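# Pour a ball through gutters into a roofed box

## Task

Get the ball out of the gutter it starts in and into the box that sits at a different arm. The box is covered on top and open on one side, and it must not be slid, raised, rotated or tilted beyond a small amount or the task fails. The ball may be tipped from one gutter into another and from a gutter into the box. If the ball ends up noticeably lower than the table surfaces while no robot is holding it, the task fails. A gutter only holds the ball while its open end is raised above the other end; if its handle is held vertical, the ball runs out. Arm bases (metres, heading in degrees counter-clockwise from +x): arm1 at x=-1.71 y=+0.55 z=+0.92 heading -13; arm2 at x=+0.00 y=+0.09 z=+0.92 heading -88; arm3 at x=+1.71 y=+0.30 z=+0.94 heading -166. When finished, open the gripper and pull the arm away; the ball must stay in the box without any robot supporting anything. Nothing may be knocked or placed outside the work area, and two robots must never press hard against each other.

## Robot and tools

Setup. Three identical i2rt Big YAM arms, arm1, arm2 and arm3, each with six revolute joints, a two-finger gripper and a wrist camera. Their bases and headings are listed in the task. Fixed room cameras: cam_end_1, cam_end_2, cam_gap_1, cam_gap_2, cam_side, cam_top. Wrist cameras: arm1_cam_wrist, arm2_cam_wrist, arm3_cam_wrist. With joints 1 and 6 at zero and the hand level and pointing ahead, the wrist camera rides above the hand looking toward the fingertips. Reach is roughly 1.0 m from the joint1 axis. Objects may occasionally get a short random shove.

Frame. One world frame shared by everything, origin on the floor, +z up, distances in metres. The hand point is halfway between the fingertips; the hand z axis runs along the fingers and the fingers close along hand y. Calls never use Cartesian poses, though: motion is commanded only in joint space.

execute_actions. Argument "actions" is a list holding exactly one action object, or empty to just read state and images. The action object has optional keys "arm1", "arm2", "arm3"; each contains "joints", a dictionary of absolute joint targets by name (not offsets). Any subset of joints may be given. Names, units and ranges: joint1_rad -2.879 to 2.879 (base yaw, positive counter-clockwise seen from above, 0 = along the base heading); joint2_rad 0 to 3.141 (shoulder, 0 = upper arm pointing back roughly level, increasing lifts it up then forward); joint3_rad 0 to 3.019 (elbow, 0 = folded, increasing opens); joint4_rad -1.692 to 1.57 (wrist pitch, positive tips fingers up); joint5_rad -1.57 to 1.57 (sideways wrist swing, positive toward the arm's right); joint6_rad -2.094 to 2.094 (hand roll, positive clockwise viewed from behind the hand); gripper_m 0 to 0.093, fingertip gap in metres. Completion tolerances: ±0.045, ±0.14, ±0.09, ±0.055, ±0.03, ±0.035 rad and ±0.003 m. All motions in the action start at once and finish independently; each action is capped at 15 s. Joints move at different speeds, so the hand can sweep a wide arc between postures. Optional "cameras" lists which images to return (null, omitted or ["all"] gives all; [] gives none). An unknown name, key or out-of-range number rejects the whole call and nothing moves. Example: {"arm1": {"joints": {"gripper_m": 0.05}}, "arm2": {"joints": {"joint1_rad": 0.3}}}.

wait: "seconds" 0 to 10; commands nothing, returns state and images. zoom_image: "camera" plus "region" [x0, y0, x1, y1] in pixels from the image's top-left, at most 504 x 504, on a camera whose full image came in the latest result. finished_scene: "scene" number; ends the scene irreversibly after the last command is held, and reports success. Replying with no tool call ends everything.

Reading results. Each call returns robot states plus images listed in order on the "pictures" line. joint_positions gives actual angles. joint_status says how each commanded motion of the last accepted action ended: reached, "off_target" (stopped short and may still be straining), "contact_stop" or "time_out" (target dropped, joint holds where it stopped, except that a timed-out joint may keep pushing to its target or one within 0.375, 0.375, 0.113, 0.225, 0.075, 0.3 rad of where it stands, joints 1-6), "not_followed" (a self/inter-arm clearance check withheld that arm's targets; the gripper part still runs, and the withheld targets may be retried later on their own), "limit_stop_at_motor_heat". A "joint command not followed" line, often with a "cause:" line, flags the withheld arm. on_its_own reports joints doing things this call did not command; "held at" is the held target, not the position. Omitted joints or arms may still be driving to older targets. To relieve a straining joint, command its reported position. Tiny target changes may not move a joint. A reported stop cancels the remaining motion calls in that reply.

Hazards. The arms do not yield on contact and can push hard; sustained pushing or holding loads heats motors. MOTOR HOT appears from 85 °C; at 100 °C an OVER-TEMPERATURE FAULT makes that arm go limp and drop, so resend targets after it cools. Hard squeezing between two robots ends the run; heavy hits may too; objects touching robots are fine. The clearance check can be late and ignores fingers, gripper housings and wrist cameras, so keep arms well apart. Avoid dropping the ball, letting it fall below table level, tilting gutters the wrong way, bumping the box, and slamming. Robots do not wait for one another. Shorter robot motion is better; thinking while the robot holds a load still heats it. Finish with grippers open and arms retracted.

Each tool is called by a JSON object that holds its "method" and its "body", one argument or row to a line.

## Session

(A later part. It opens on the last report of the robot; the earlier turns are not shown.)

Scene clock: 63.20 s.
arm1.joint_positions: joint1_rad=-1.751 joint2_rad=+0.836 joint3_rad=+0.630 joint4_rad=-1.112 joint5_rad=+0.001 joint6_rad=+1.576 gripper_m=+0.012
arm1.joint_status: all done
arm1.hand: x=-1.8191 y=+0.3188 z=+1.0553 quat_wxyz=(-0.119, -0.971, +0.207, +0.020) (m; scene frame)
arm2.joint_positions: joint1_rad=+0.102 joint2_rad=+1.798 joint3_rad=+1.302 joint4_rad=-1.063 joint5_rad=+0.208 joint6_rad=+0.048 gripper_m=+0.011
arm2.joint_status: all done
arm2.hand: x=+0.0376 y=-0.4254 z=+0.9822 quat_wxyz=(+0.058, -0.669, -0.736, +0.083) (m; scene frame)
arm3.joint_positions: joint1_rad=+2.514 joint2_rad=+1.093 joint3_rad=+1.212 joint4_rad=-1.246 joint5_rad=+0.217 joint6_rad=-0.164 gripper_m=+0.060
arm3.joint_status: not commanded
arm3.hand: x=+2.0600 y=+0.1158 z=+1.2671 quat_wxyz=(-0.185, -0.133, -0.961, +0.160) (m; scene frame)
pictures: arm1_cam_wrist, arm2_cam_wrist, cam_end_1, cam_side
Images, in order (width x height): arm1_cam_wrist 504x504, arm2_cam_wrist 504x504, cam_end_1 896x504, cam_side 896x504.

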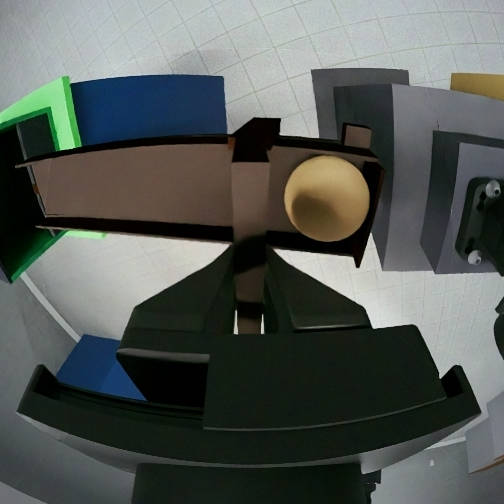

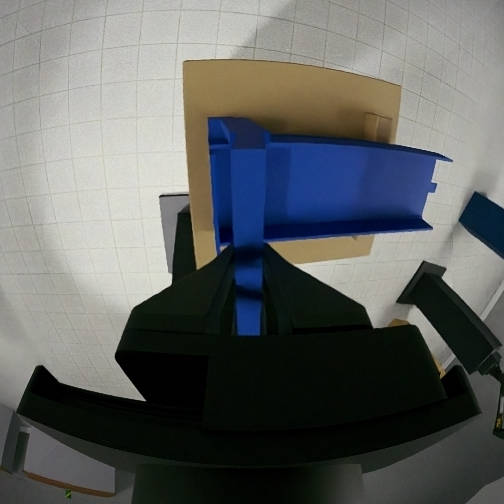

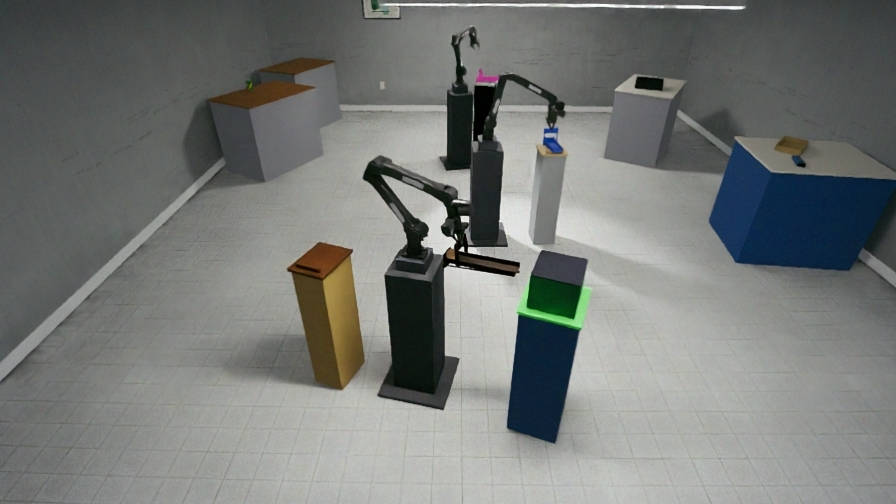

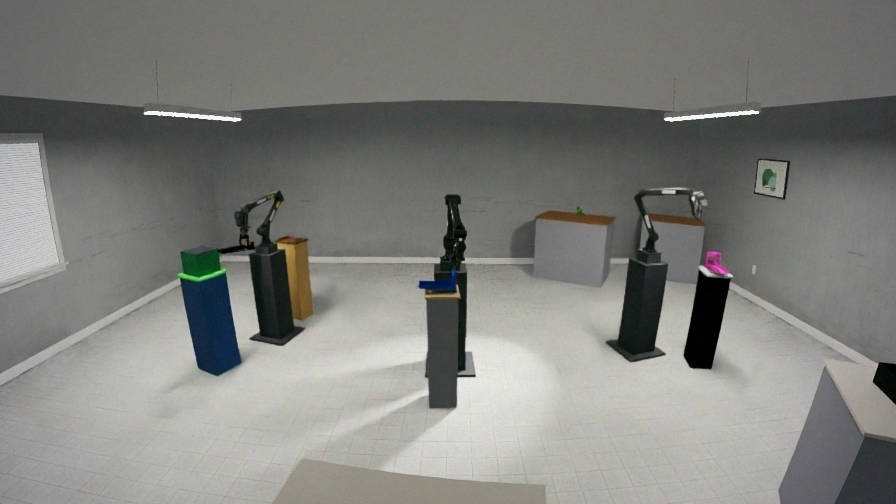

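{"method": "execute_actions", "body": {
  "actions": [
    {"arm1":{"joints":{"joint2_rad":0.99,"joint3_rad":0.78}},"arm2":{"joints":{"joint3_rad":1.305,"gripper_m":0.06}}}
  ],
  "cameras": ["arm1_cam_wrist","arm2_cam_wrist","cam_end_1","cam_side"]
}}

Scene clock: 64.30 s.
arm1.joint_positions: joint1_rad=-1.751 joint2_rad=+1.000 joint3_rad=+0.710 joint4_rad=-1.112 joint5_rad=+0.001 joint6_rad=+1.576 gripper_m=+0.012
arm1.joint_status: all done
arm1.hand: x=-1.8303 y=+0.2932 z=+1.0484 quat_wxyz=(-0.078, -0.975, +0.208, +0.012) (m; scene frame)
arm2.joint_positions: joint1_rad=+0.102 joint2_rad=+1.798 joint3_rad=+1.302 joint4_rad=-1.060 joint5_rad=+0.208 joint6_rad=+0.048 gripper_m=+0.060
arm2.joint_status: all done
arm2.hand: x=+0.0377 y=-0.4261 z=+0.9822 quat_wxyz=(+0.057, -0.670, -0.736, +0.084) (m; scene frame)
arm3.joint_positions: joint1_rad=+2.514 joint2_rad=+1.093 joint3_rad=+1.212 joint4_rad=-1.246 joint5_rad=+0.217 joint6_rad=-0.164 gripper_m=+0.060
arm3.joint_status: not commanded
arm3.hand: x=+2.0600 y=+0.1158 z=+1.2671 quat_wxyz=(-0.185, -0.133, -0.961, +0.160) (m; scene frame)
pictures: arm1_cam_wrist, arm2_cam_wrist, cam_end_1, cam_side
Images, in order (width x height): arm1_cam_wrist 504x504, arm2_cam_wrist 504x504, cam_end_1 896x504, cam_side 896x504.

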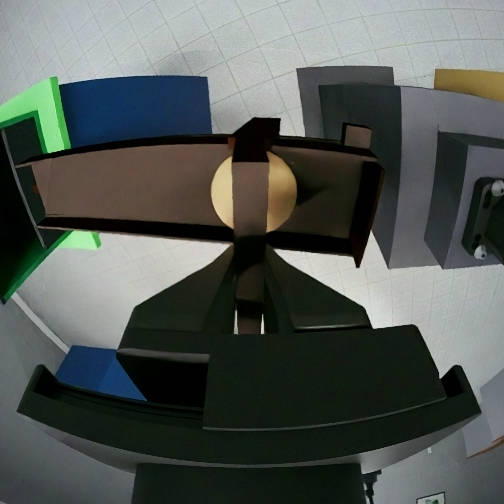

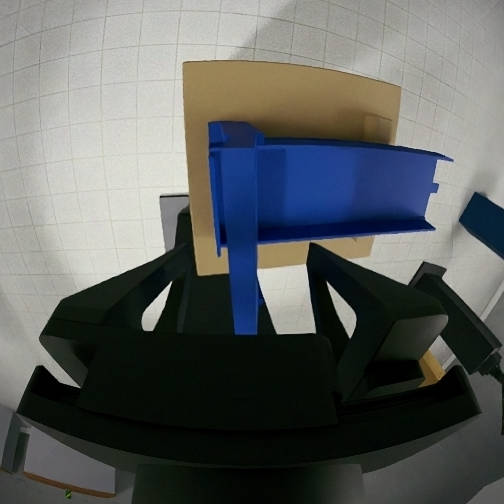

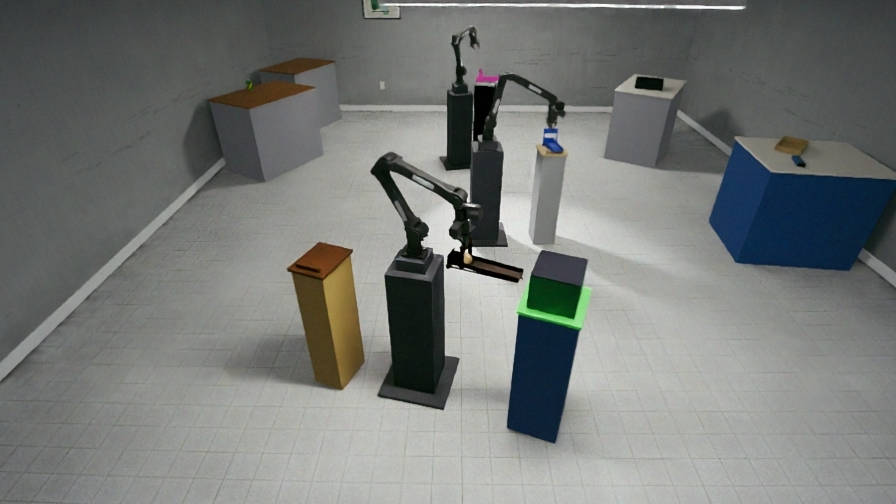

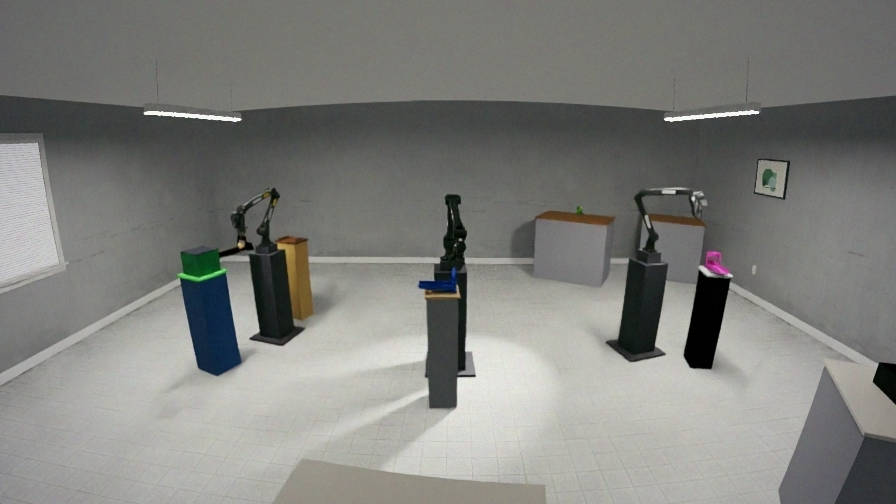

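{"method": "execute_actions", "body": {
  "actions": [
    {"arm1":{"joints":{"joint4_rad":-0.96}}}
  ],
  "cameras": ["arm1_cam_wrist","cam_end_1"]
}}

Scene clock: 65.13 s.
arm1.joint_positions: joint1_rad=-1.751 joint2_rad=+1.000 joint3_rad=+0.710 joint4_rad=-0.983 joint5_rad=+0.001 joint6_rad=+1.576 gripper_m=+0.012
arm1.joint_status: all done
arm1.hand: x=-1.8429 y=+0.2648 z=+1.0554 quat_wxyz=(-0.141, -0.968, +0.207, +0.025) (m; scene frame)
arm2.joint_positions: joint1_rad=+0.102 joint2_rad=+1.798 joint3_rad=+1.302 joint4_rad=-1.060 joint5_rad=+0.208 joint6_rad=+0.048 gripper_m=+0.060
arm2.joint_status: not commanded
arm2.hand: x=+0.0377 y=-0.4261 z=+0.9822 quat_wxyz=(+0.057, -0.670, -0.736, +0.084) (m; scene frame)
arm3.joint_positions: joint1_rad=+2.514 joint2_rad=+1.093 joint3_rad=+1.212 joint4_rad=-1.246 joint5_rad=+0.217 joint6_rad=-0.164 gripper_m=+0.060
arm3.joint_status: not commanded
arm3.hand: x=+2.0600 y=+0.1158 z=+1.2671 quat_wxyz=(-0.185, -0.133, -0.961, +0.160) (m; scene frame)
pictures: arm1_cam_wrist, cam_end_1
Images, in order (width x height): arm1_cam_wrist 504x504, cam_end_1 896x504.

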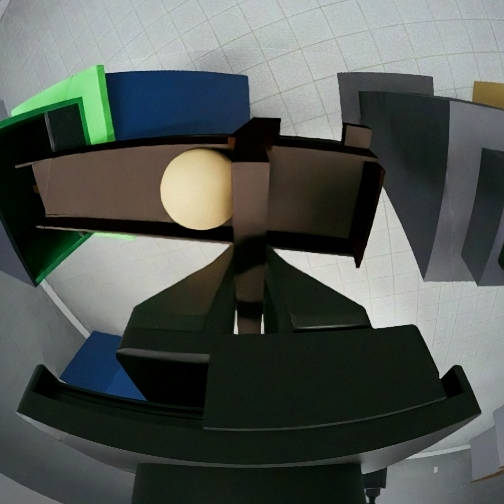

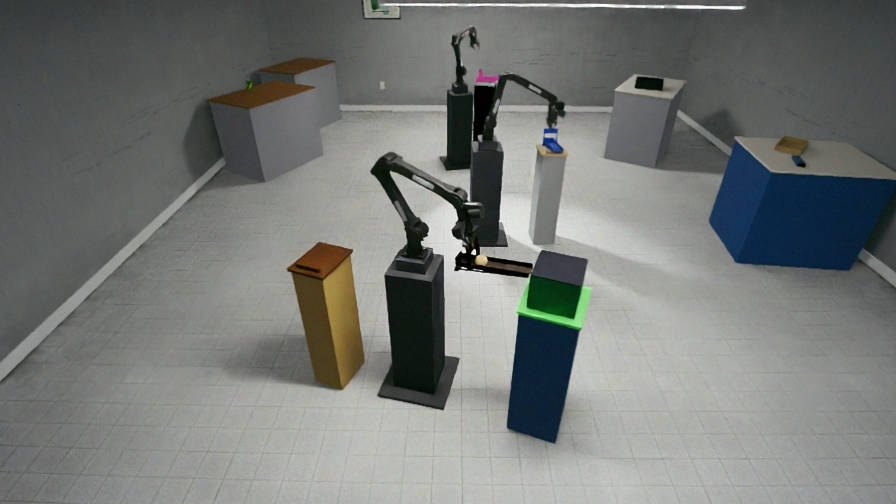

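{"method": "execute_actions", "body": {
  "actions": [],
  "cameras": ["arm1_cam_wrist"]
}}

{"method": "wait", "body": {
  "seconds": 0.4
}}

Scene clock: 65.20 s.
arm1.joint_positions: joint1_rad=-1.751 joint2_rad=+1.000 joint3_rad=+0.710 joint4_rad=-0.983 joint5_rad=+0.001 joint6_rad=+1.576 gripper_m=+0.012
arm1.joint_status: all done
arm1.hand: x=-1.8429 y=+0.2648 z=+1.0554 quat_wxyz=(-0.141, -0.968, +0.207, +0.025) (m; scene frame)
arm2.joint_positions: joint1_rad=+0.102 joint2_rad=+1.798 joint3_rad=+1.302 joint4_rad=-1.060 joint5_rad=+0.208 joint6_rad=+0.048 gripper_m=+0.060
arm2.joint_status: not commanded
arm2.hand: x=+0.0377 y=-0.4261 z=+0.9822 quat_wxyz=(+0.057, -0.670, -0.736, +0.084) (m; scene frame)
arm3.joint_positions: joint1_rad=+2.514 joint2_rad=+1.093 joint3_rad=+1.212 joint4_rad=-1.246 joint5_rad=+0.217 joint6_rad=-0.164 gripper_m=+0.060
arm3.joint_status: not commanded
arm3.hand: x=+2.0600 y=+0.1158 z=+1.2671 quat_wxyz=(-0.185, -0.133, -0.961, +0.160) (m; scene frame)
pictures: arm1_cam_wrist
Images, in order (width x height): arm1_cam_wrist 504x504.

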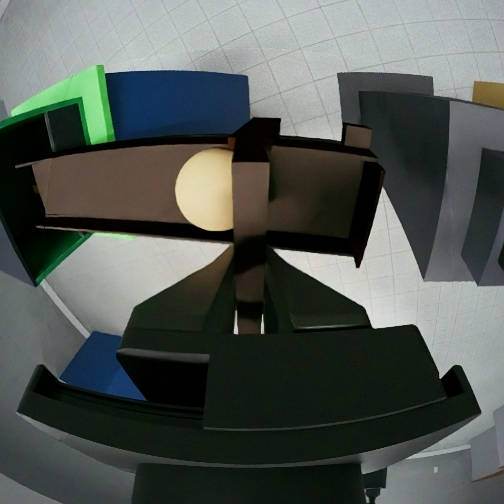

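Scene clock: 65.60 s.
arm1.joint_positions: joint1_rad=-1.751 joint2_rad=+1.000 joint3_rad=+0.710 joint4_rad=-0.982 joint5_rad=+0.001 joint6_rad=+1.576 gripper_m=+0.012
arm1.joint_status: all done
arm1.hand: x=-1.8429 y=+0.2647 z=+1.0554 quat_wxyz=(-0.141, -0.968, +0.207, +0.025) (m; scene frame)
arm2.joint_positions: joint1_rad=+0.102 joint2_rad=+1.798 joint3_rad=+1.302 joint4_rad=-1.060 joint5_rad=+0.208 joint6_rad=+0.048 gripper_m=+0.060
arm2.joint_status: not commanded
arm2.hand: x=+0.0377 y=-0.4261 z=+0.9822 quat_wxyz=(+0.057, -0.670, -0.736, +0.084) (m; scene frame)
arm3.joint_positions: joint1_rad=+2.514 joint2_rad=+1.093 joint3_rad=+1.212 joint4_rad=-1.246 joint5_rad=+0.217 joint6_rad=-0.164 gripper_m=+0.060
arm3.joint_status: not commanded
arm3.hand: x=+2.0600 y=+0.1158 z=+1.2671 quat_wxyz=(-0.185, -0.133, -0.961, +0.160) (m; scene frame)
wait: 0.40 s; at rest by 0.27 s
pictures: arm1_cam_wrist, arm2_cam_wrist, arm3_cam_wrist, cam_end_1, cam_end_2, cam_gap_1, cam_gap_2, cam_side, cam_top
Images, in order (width x height): arm1_cam_wrist 504x504, arm2_cam_wrist 504x504, arm3_cam_wrist 504x504, cam_end_1 896x504, cam_end_2 896x504, cam_gap_1 896x504, cam_gap_2 896x504, cam_side 896x504, cam_top 896x504.

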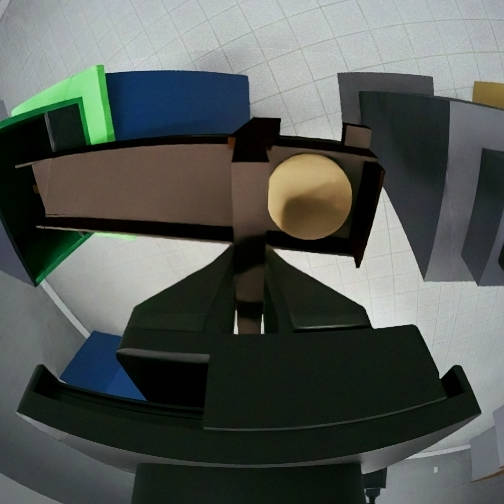

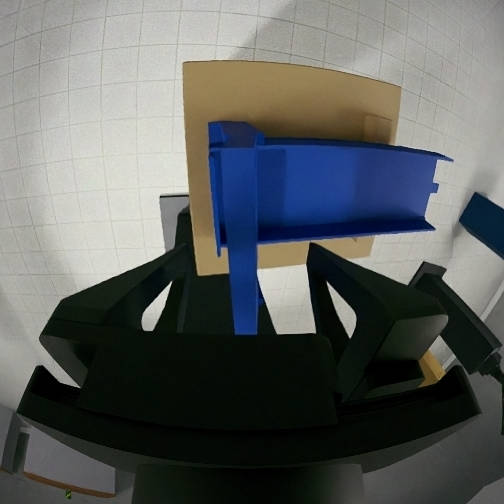

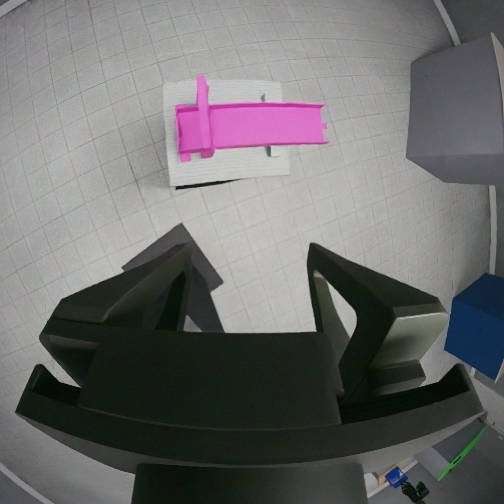

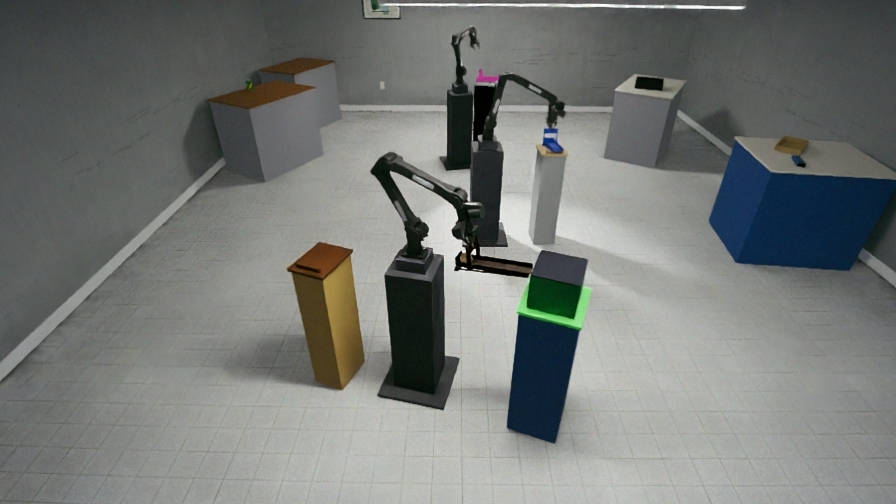

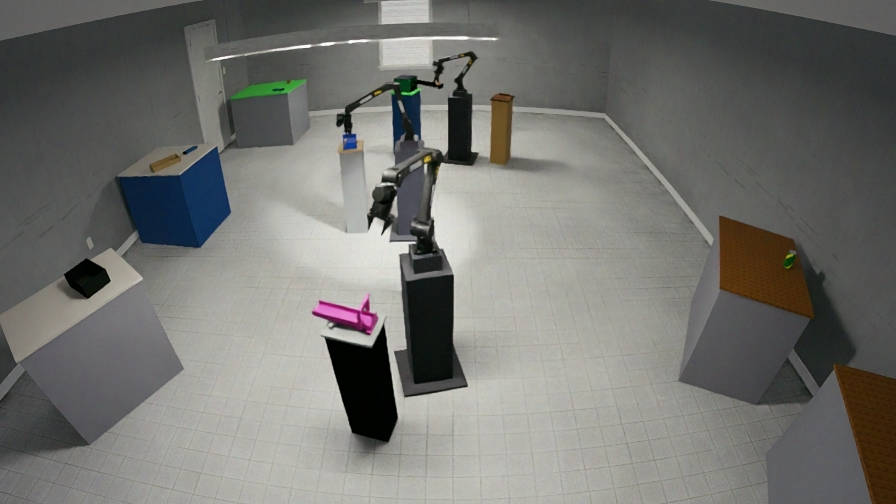

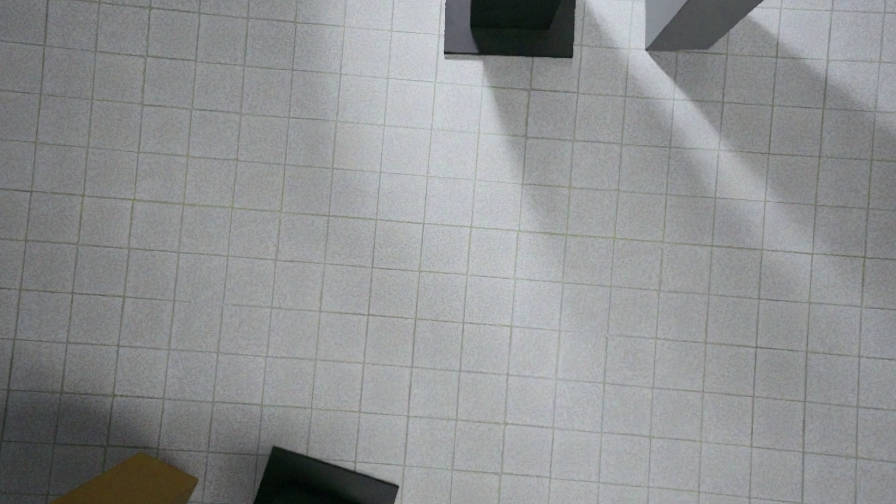

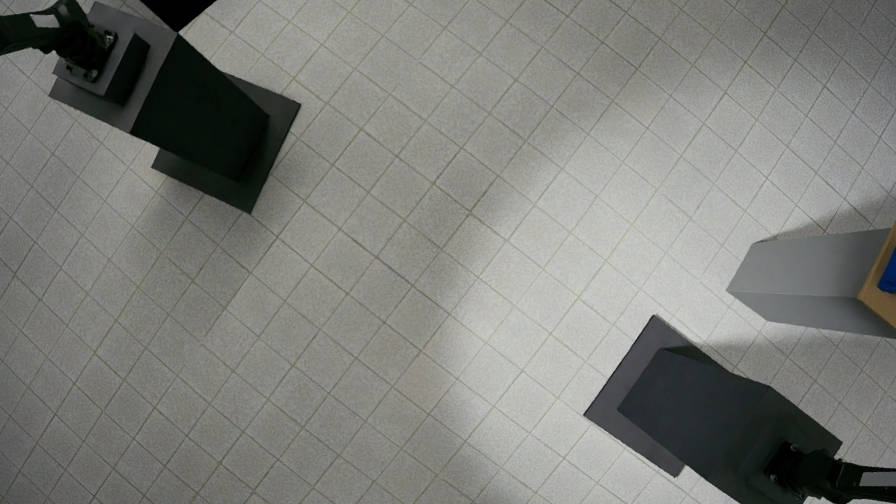

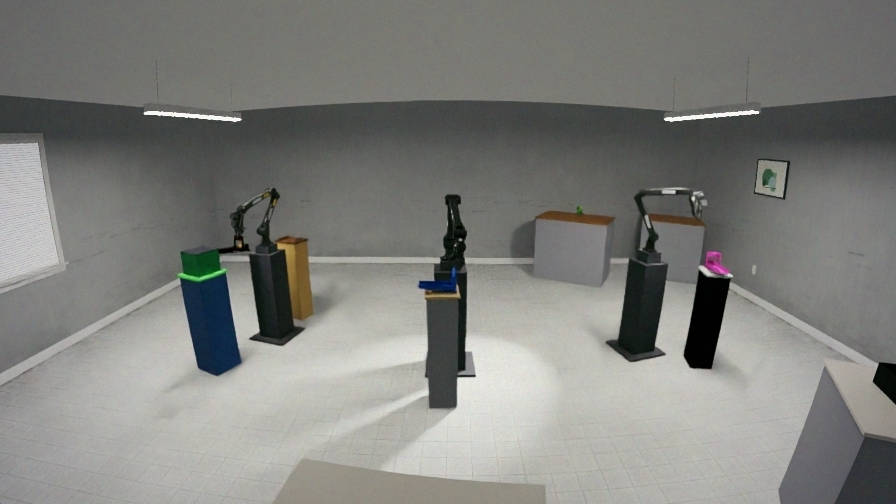

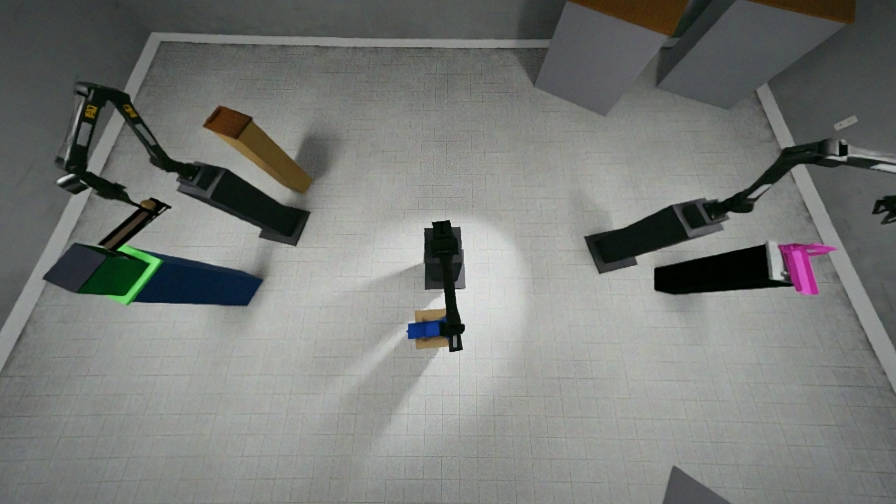

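{"method": "zoom_image", "body": {
  "camera": "cam_end_2",
  "region": [380, 45, 490, 115]
}}

{"method": "zoom_image", "body": {
  "camera": "arm1_cam_wrist",
  "region": [0, 60, 200, 300]
}}

Region (380, 45, 490, 115) of cam_end_2's 896x504 image, scaled by 4.582, with more detail than that image has; it fills the top 321 rows of this view, and the rest is white.

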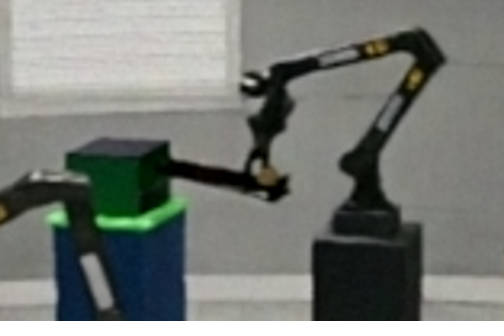

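Region (0, 60, 200, 300) of arm1_cam_wrist's 504x504 image, scaled by 2.100, with more detail than that image has.

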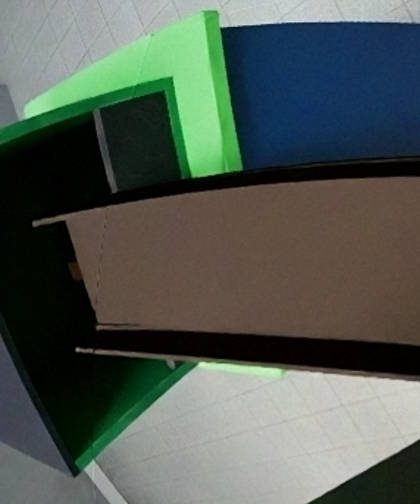

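{"method": "execute_actions", "body": {
  "actions": [
    {"arm1":{"joints":{"joint2_rad":1.245,"joint3_rad":1.035,"joint4_rad":-1.07}},"arm2":{"joints":{"joint2_rad":1.6,"joint3_rad":1.38,"joint4_rad":-1.25}}}
  ],
  "cameras": ["arm1_cam_wrist","cam_end_1","cam_end_2"]
}}

Scene clock: 66.97 s.
arm1.joint_positions: joint1_rad=-1.751 joint2_rad=+1.251 joint3_rad=+0.970 joint4_rad=-1.063 joint5_rad=+0.001 joint6_rad=+1.576 gripper_m=+0.012
arm1.joint_status: all done
arm1.hand: x=-1.8742 y=+0.1941 z=+1.0793 quat_wxyz=(-0.107, -0.972, +0.207, +0.018) (m; scene frame)
arm2.joint_positions: joint1_rad=+0.102 joint2_rad=+1.580 joint3_rad=+1.349 joint4_rad=-1.242 joint5_rad=+0.208 joint6_rad=+0.048 gripper_m=+0.060
arm2.joint_status: all done
arm2.hand: x=+0.0334 y=-0.4016 z=+1.1016 quat_wxyz=(+0.025, -0.672, -0.732, +0.109) (m; scene frame)
arm3.joint_positions: joint1_rad=+2.514 joint2_rad=+1.093 joint3_rad=+1.212 joint4_rad=-1.246 joint5_rad=+0.217 joint6_rad=-0.164 gripper_m=+0.060
arm3.joint_status: not commanded
arm3.hand: x=+2.0600 y=+0.1158 z=+1.2671 quat_wxyz=(-0.185, -0.133, -0.961, +0.160) (m; scene frame)
pictures: arm1_cam_wrist, cam_end_1, cam_end_2
Images, in order (width x height): arm1_cam_wrist 504x504, cam_end_1 896x504, cam_end_2 896x504.

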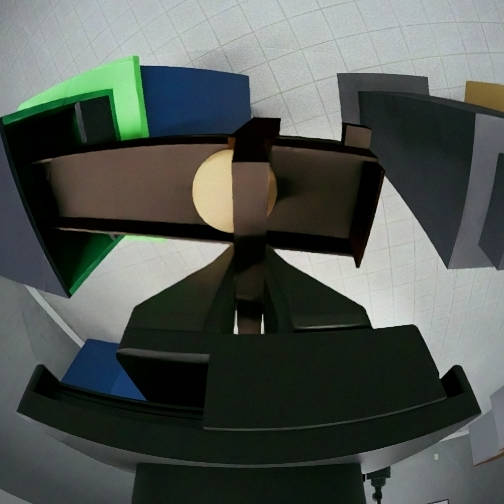

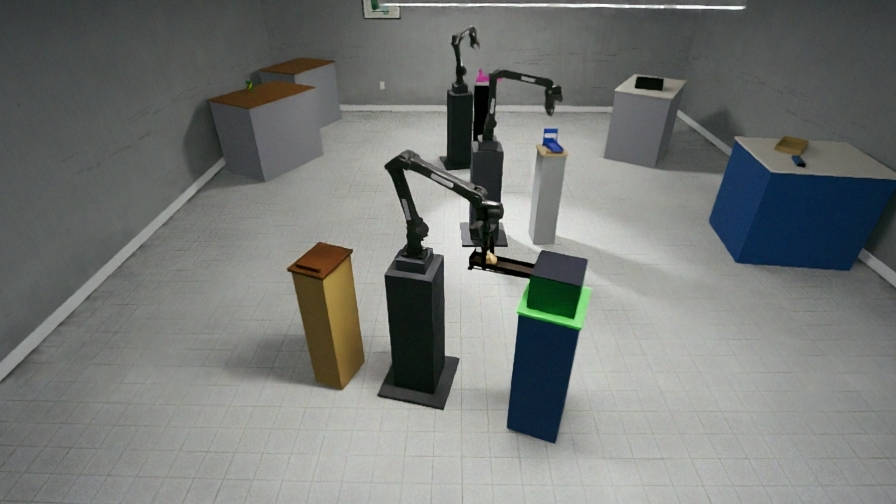

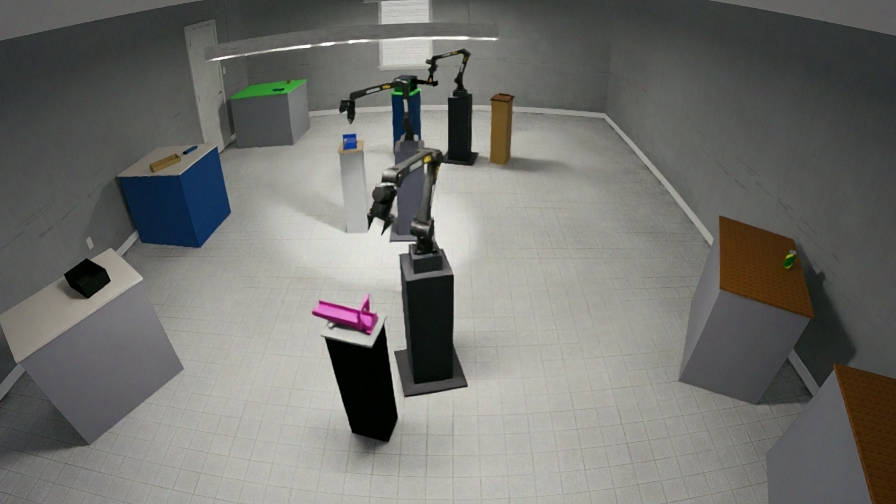

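Tip is inside. Tilt to pour.

{"method": "execute_actions", "body": {
  "actions": [
    {"arm1":{"joints":{"joint4_rad":-1.17}},"arm2":{"joints":{"joint2_rad":1.35}}}
  ],
  "cameras": ["arm1_cam_wrist"]
}}

{"method": "wait", "body": {
  "seconds": 1.5
}}

Scene clock: 68.23 s.
arm1.joint_positions: joint1_rad=-1.751 joint2_rad=+1.251 joint3_rad=+0.970 joint4_rad=-1.162 joint5_rad=+0.001 joint6_rad=+1.576 gripper_m=+0.012
arm1.joint_status: all done
arm1.hand: x=-1.8645 y=+0.2160 z=+1.0753 quat_wxyz=(-0.059, -0.976, +0.208, +0.008) (m; scene frame)
arm2.joint_positions: joint1_rad=+0.102 joint2_rad=+1.332 joint3_rad=+1.349 joint4_rad=-1.243 joint5_rad=+0.208 joint6_rad=+0.048 gripper_m=+0.060
arm2.joint_status: all done
arm2.hand: x=+0.0289 y=-0.3749 z=+1.2144 quat_wxyz=(-0.070, -0.672, -0.713, +0.186) (m; scene frame)
arm3.joint_positions: joint1_rad=+2.514 joint2_rad=+1.093 joint3_rad=+1.212 joint4_rad=-1.246 joint5_rad=+0.217 joint6_rad=-0.164 gripper_m=+0.060
arm3.joint_status: not commanded
arm3.hand: x=+2.0600 y=+0.1158 z=+1.2671 quat_wxyz=(-0.185, -0.133, -0.961, +0.160) (m; scene frame)
pictures: arm1_cam_wrist
Images, in order (width x height): arm1_cam_wrist 504x504.

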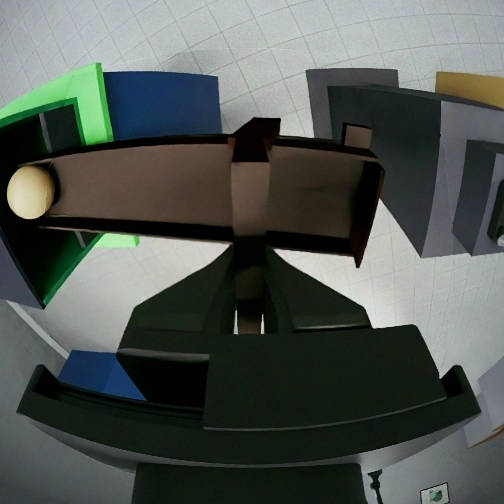

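Scene clock: 69.73 s.
arm1.joint_positions: joint1_rad=-1.751 joint2_rad=+1.251 joint3_rad=+0.970 joint4_rad=-1.162 joint5_rad=+0.001 joint6_rad=+1.576 gripper_m=+0.012
arm1.joint_status: all done
arm1.hand: x=-1.8645 y=+0.2160 z=+1.0753 quat_wxyz=(-0.059, -0.976, +0.208, +0.008) (m; scene frame)
arm2.joint_positions: joint1_rad=+0.102 joint2_rad=+1.332 joint3_rad=+1.349 joint4_rad=-1.243 joint5_rad=+0.208 joint6_rad=+0.048 gripper_m=+0.060
arm2.joint_status: all done
arm2.hand: x=+0.0289 y=-0.3749 z=+1.2144 quat_wxyz=(-0.070, -0.672, -0.713, +0.186) (m; scene frame)
arm3.joint_positions: joint1_rad=+2.514 joint2_rad=+1.093 joint3_rad=+1.212 joint4_rad=-1.246 joint5_rad=+0.217 joint6_rad=-0.164 gripper_m=+0.060
arm3.joint_status: not commanded
arm3.hand: x=+2.0600 y=+0.1158 z=+1.2671 quat_wxyz=(-0.185, -0.133, -0.961, +0.160) (m; scene frame)
wait: 1.50 s; at rest by 0.27 s
pictures: arm1_cam_wrist, arm2_cam_wrist, arm3_cam_wrist, cam_end_1, cam_end_2, cam_gap_1, cam_gap_2, cam_side, cam_top
Images, in order (width x height): arm1_cam_wrist 504x504, arm2_cam_wrist 504x504, arm3_cam_wrist 504x504, cam_end_1 896x504, cam_end_2 896x504, cam_gap_1 896x504, cam_gap_2 896x504, cam_side 896x504, cam_top 896x504.

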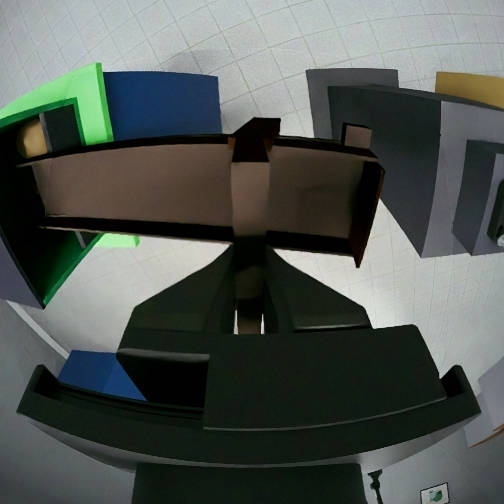

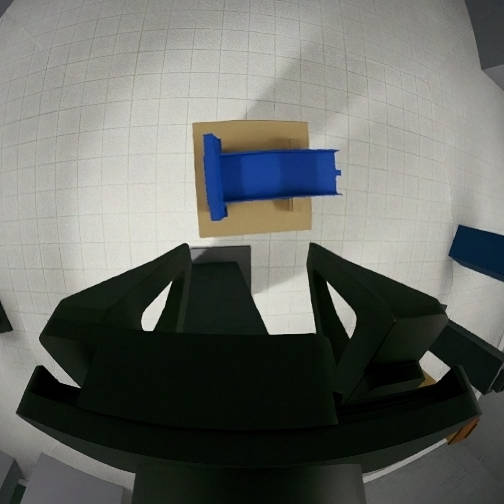

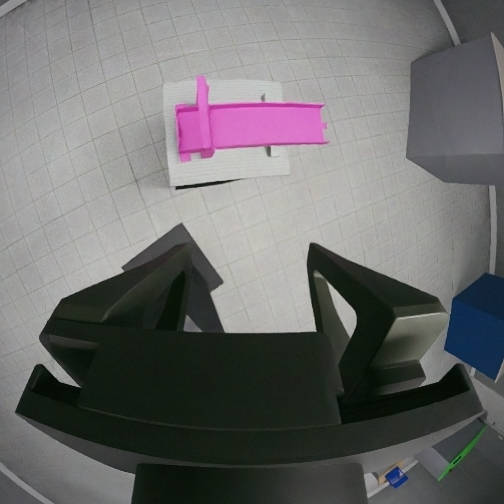

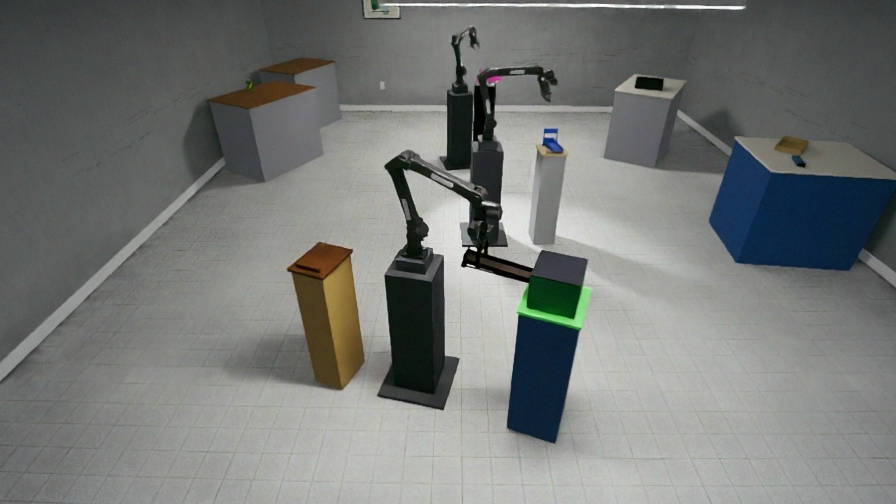

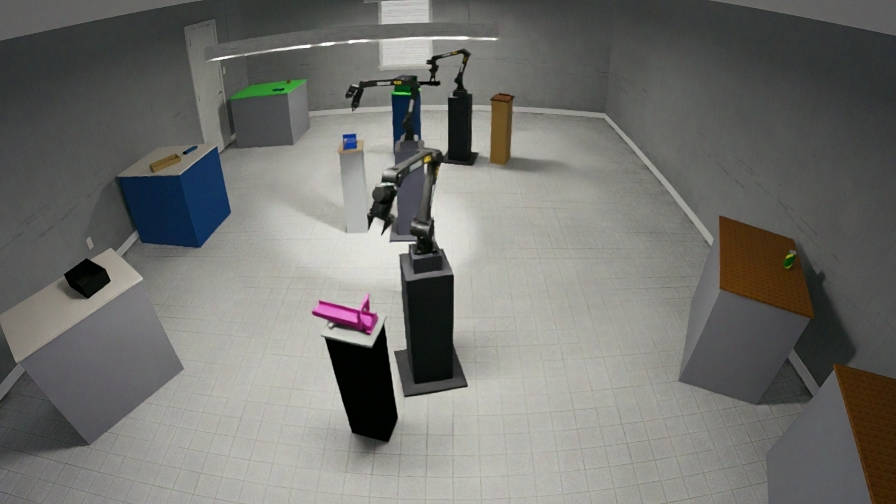

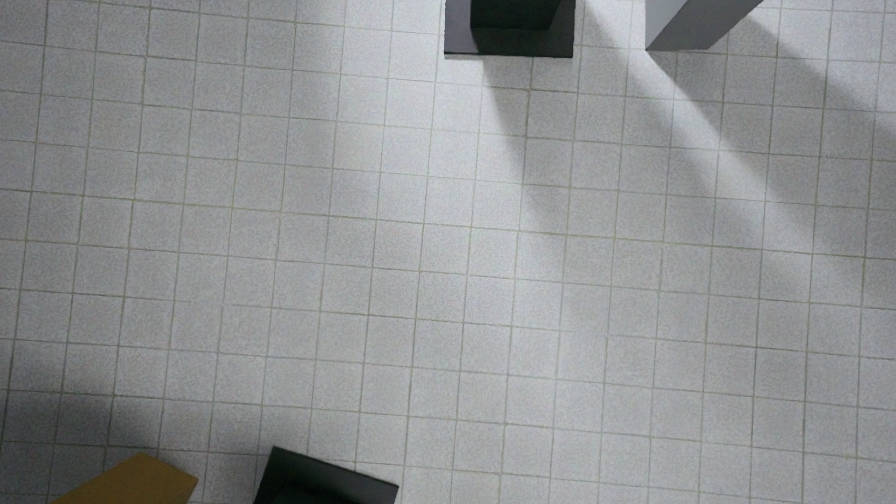

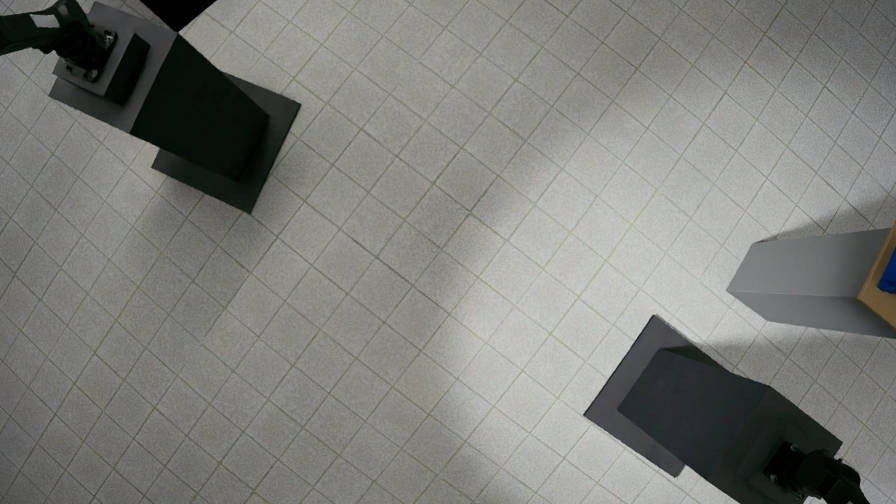

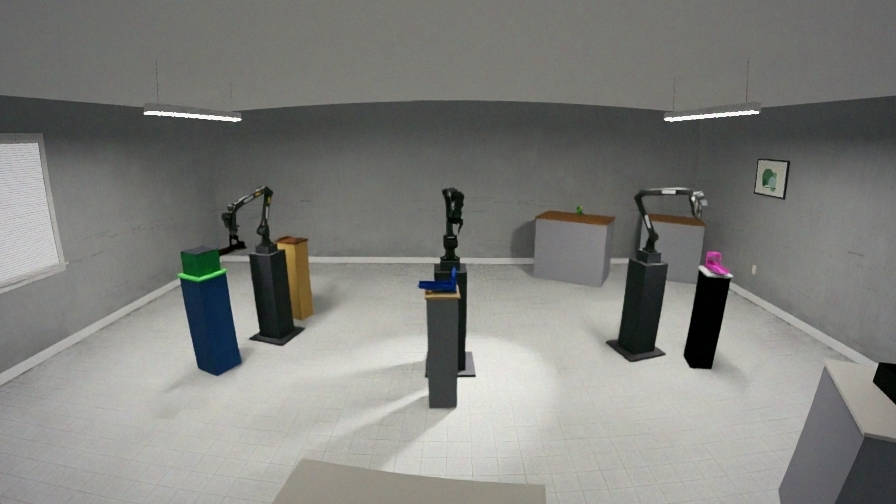

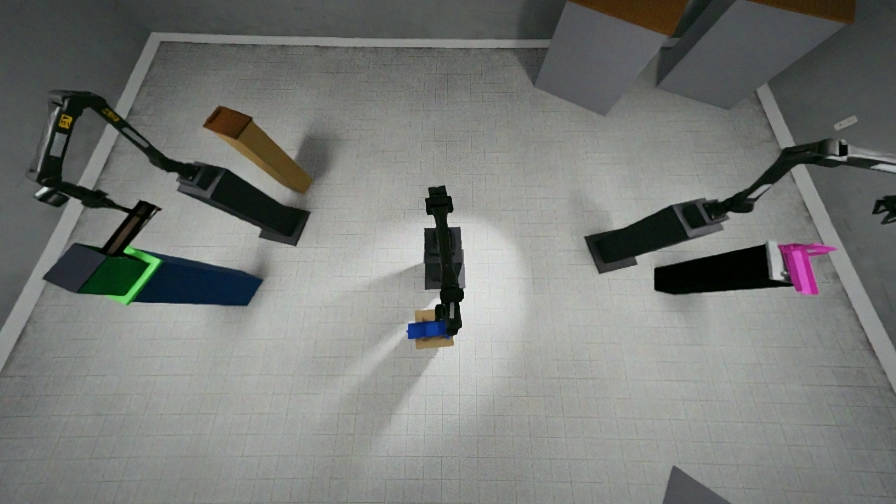

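{"method": "execute_actions", "body": {
  "actions": [
    {"arm1":{"joints":{"joint2_rad":0.88,"joint3_rad":0.67,"joint4_rad":-1.162}}}
  ],
  "cameras": ["arm1_cam_wrist","cam_end_1"]
}}

Scene clock: 71.03 s.
arm1.joint_positions: joint1_rad=-1.751 joint2_rad=+0.887 joint3_rad=+0.672 joint4_rad=-1.162 joint5_rad=+0.001 joint6_rad=+1.576 gripper_m=+0.012
arm1.joint_status: all done
arm1.hand: x=-1.8200 y=+0.3169 z=+1.0586 quat_wxyz=(-0.090, -0.974, +0.208, +0.014) (m; scene frame)
arm2.joint_positions: joint1_rad=+0.102 joint2_rad=+1.332 joint3_rad=+1.349 joint4_rad=-1.243 joint5_rad=+0.208 joint6_rad=+0.048 gripper_m=+0.060
arm2.joint_status: not commanded
arm2.hand: x=+0.0289 y=-0.3749 z=+1.2144 quat_wxyz=(-0.070, -0.672, -0.713, +0.186) (m; scene frame)
arm3.joint_positions: joint1_rad=+2.514 joint2_rad=+1.093 joint3_rad=+1.212 joint4_rad=-1.246 joint5_rad=+0.217 joint6_rad=-0.164 gripper_m=+0.060
arm3.joint_status: not commanded
arm3.hand: x=+2.0600 y=+0.1158 z=+1.2671 quat_wxyz=(-0.185, -0.133, -0.961, +0.160) (m; scene frame)
pictures: arm1_cam_wrist, cam_end_1
Images, in order (width x height): arm1_cam_wrist 504x504, cam_end_1 896x504.

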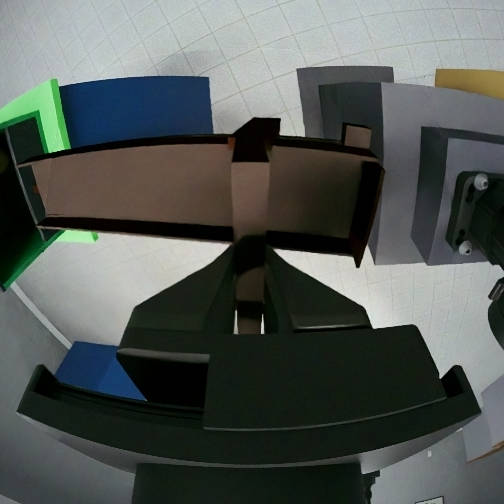

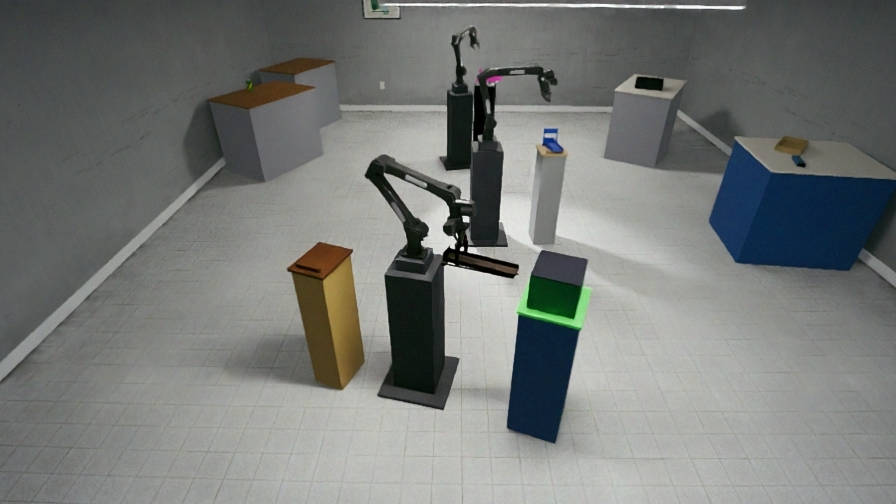

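{"method": "execute_actions", "body": {
  "actions": [
    {"arm1":{"joints":{"joint1_rad":1.567,"joint2_rad":1.68,"joint3_rad":1.38,"joint4_rad":-1.16,"joint5_rad":-0.2,"joint6_rad":0.12}}}
  ],
  "cameras": ["arm1_cam_wrist","cam_end_1"]
}}

Scene clock: 73.97 s.
arm1.joint_positions: joint1_rad=+1.573 joint2_rad=+1.698 joint3_rad=+1.333 joint4_rad=-1.151 joint5_rad=-0.197 joint6_rad=+0.132 gripper_m=+0.012
arm1.joint_status: all done
arm1.hand: x=-1.6324 y=+1.0522 z=+1.0405 quat_wxyz=(+0.039, +0.568, -0.817, -0.090) (m; scene frame)
arm2.joint_positions: joint1_rad=+0.102 joint2_rad=+1.332 joint3_rad=+1.349 joint4_rad=-1.243 joint5_rad=+0.208 joint6_rad=+0.048 gripper_m=+0.060
arm2.joint_status: not commanded
arm2.hand: x=+0.0289 y=-0.3749 z=+1.2144 quat_wxyz=(-0.070, -0.672, -0.713, +0.186) (m; scene frame)
arm3.joint_positions: joint1_rad=+2.514 joint2_rad=+1.093 joint3_rad=+1.212 joint4_rad=-1.246 joint5_rad=+0.217 joint6_rad=-0.164 gripper_m=+0.060
arm3.joint_status: not commanded
arm3.hand: x=+2.0600 y=+0.1158 z=+1.2671 quat_wxyz=(-0.185, -0.133, -0.961, +0.160) (m; scene frame)
pictures: arm1_cam_wrist, cam_end_1
Images, in order (width x height): arm1_cam_wrist 504x504, cam_end_1 896x504.

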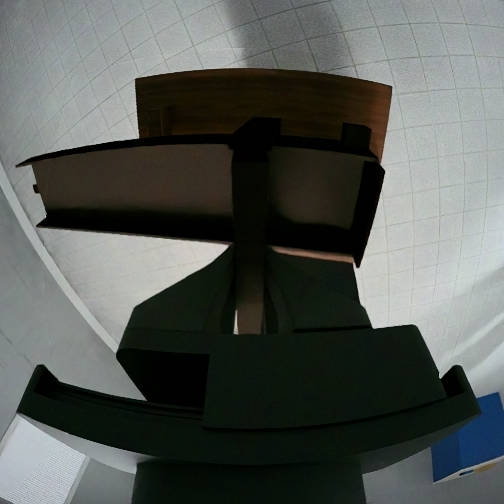

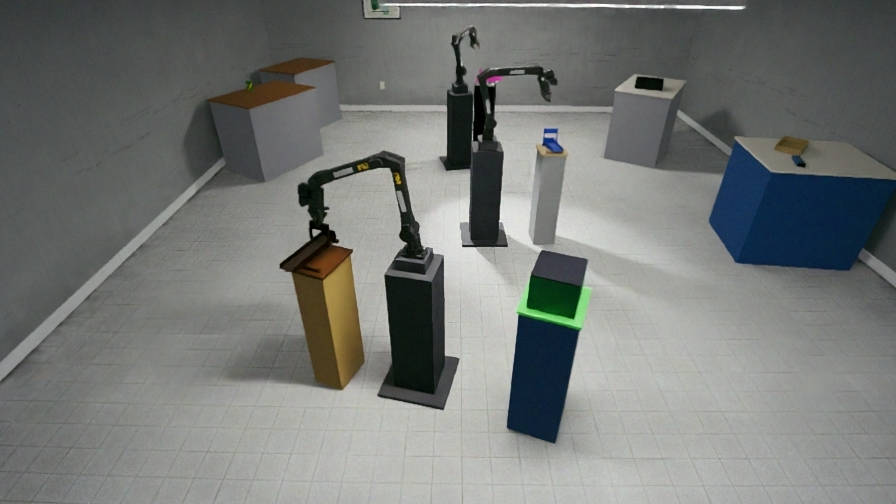

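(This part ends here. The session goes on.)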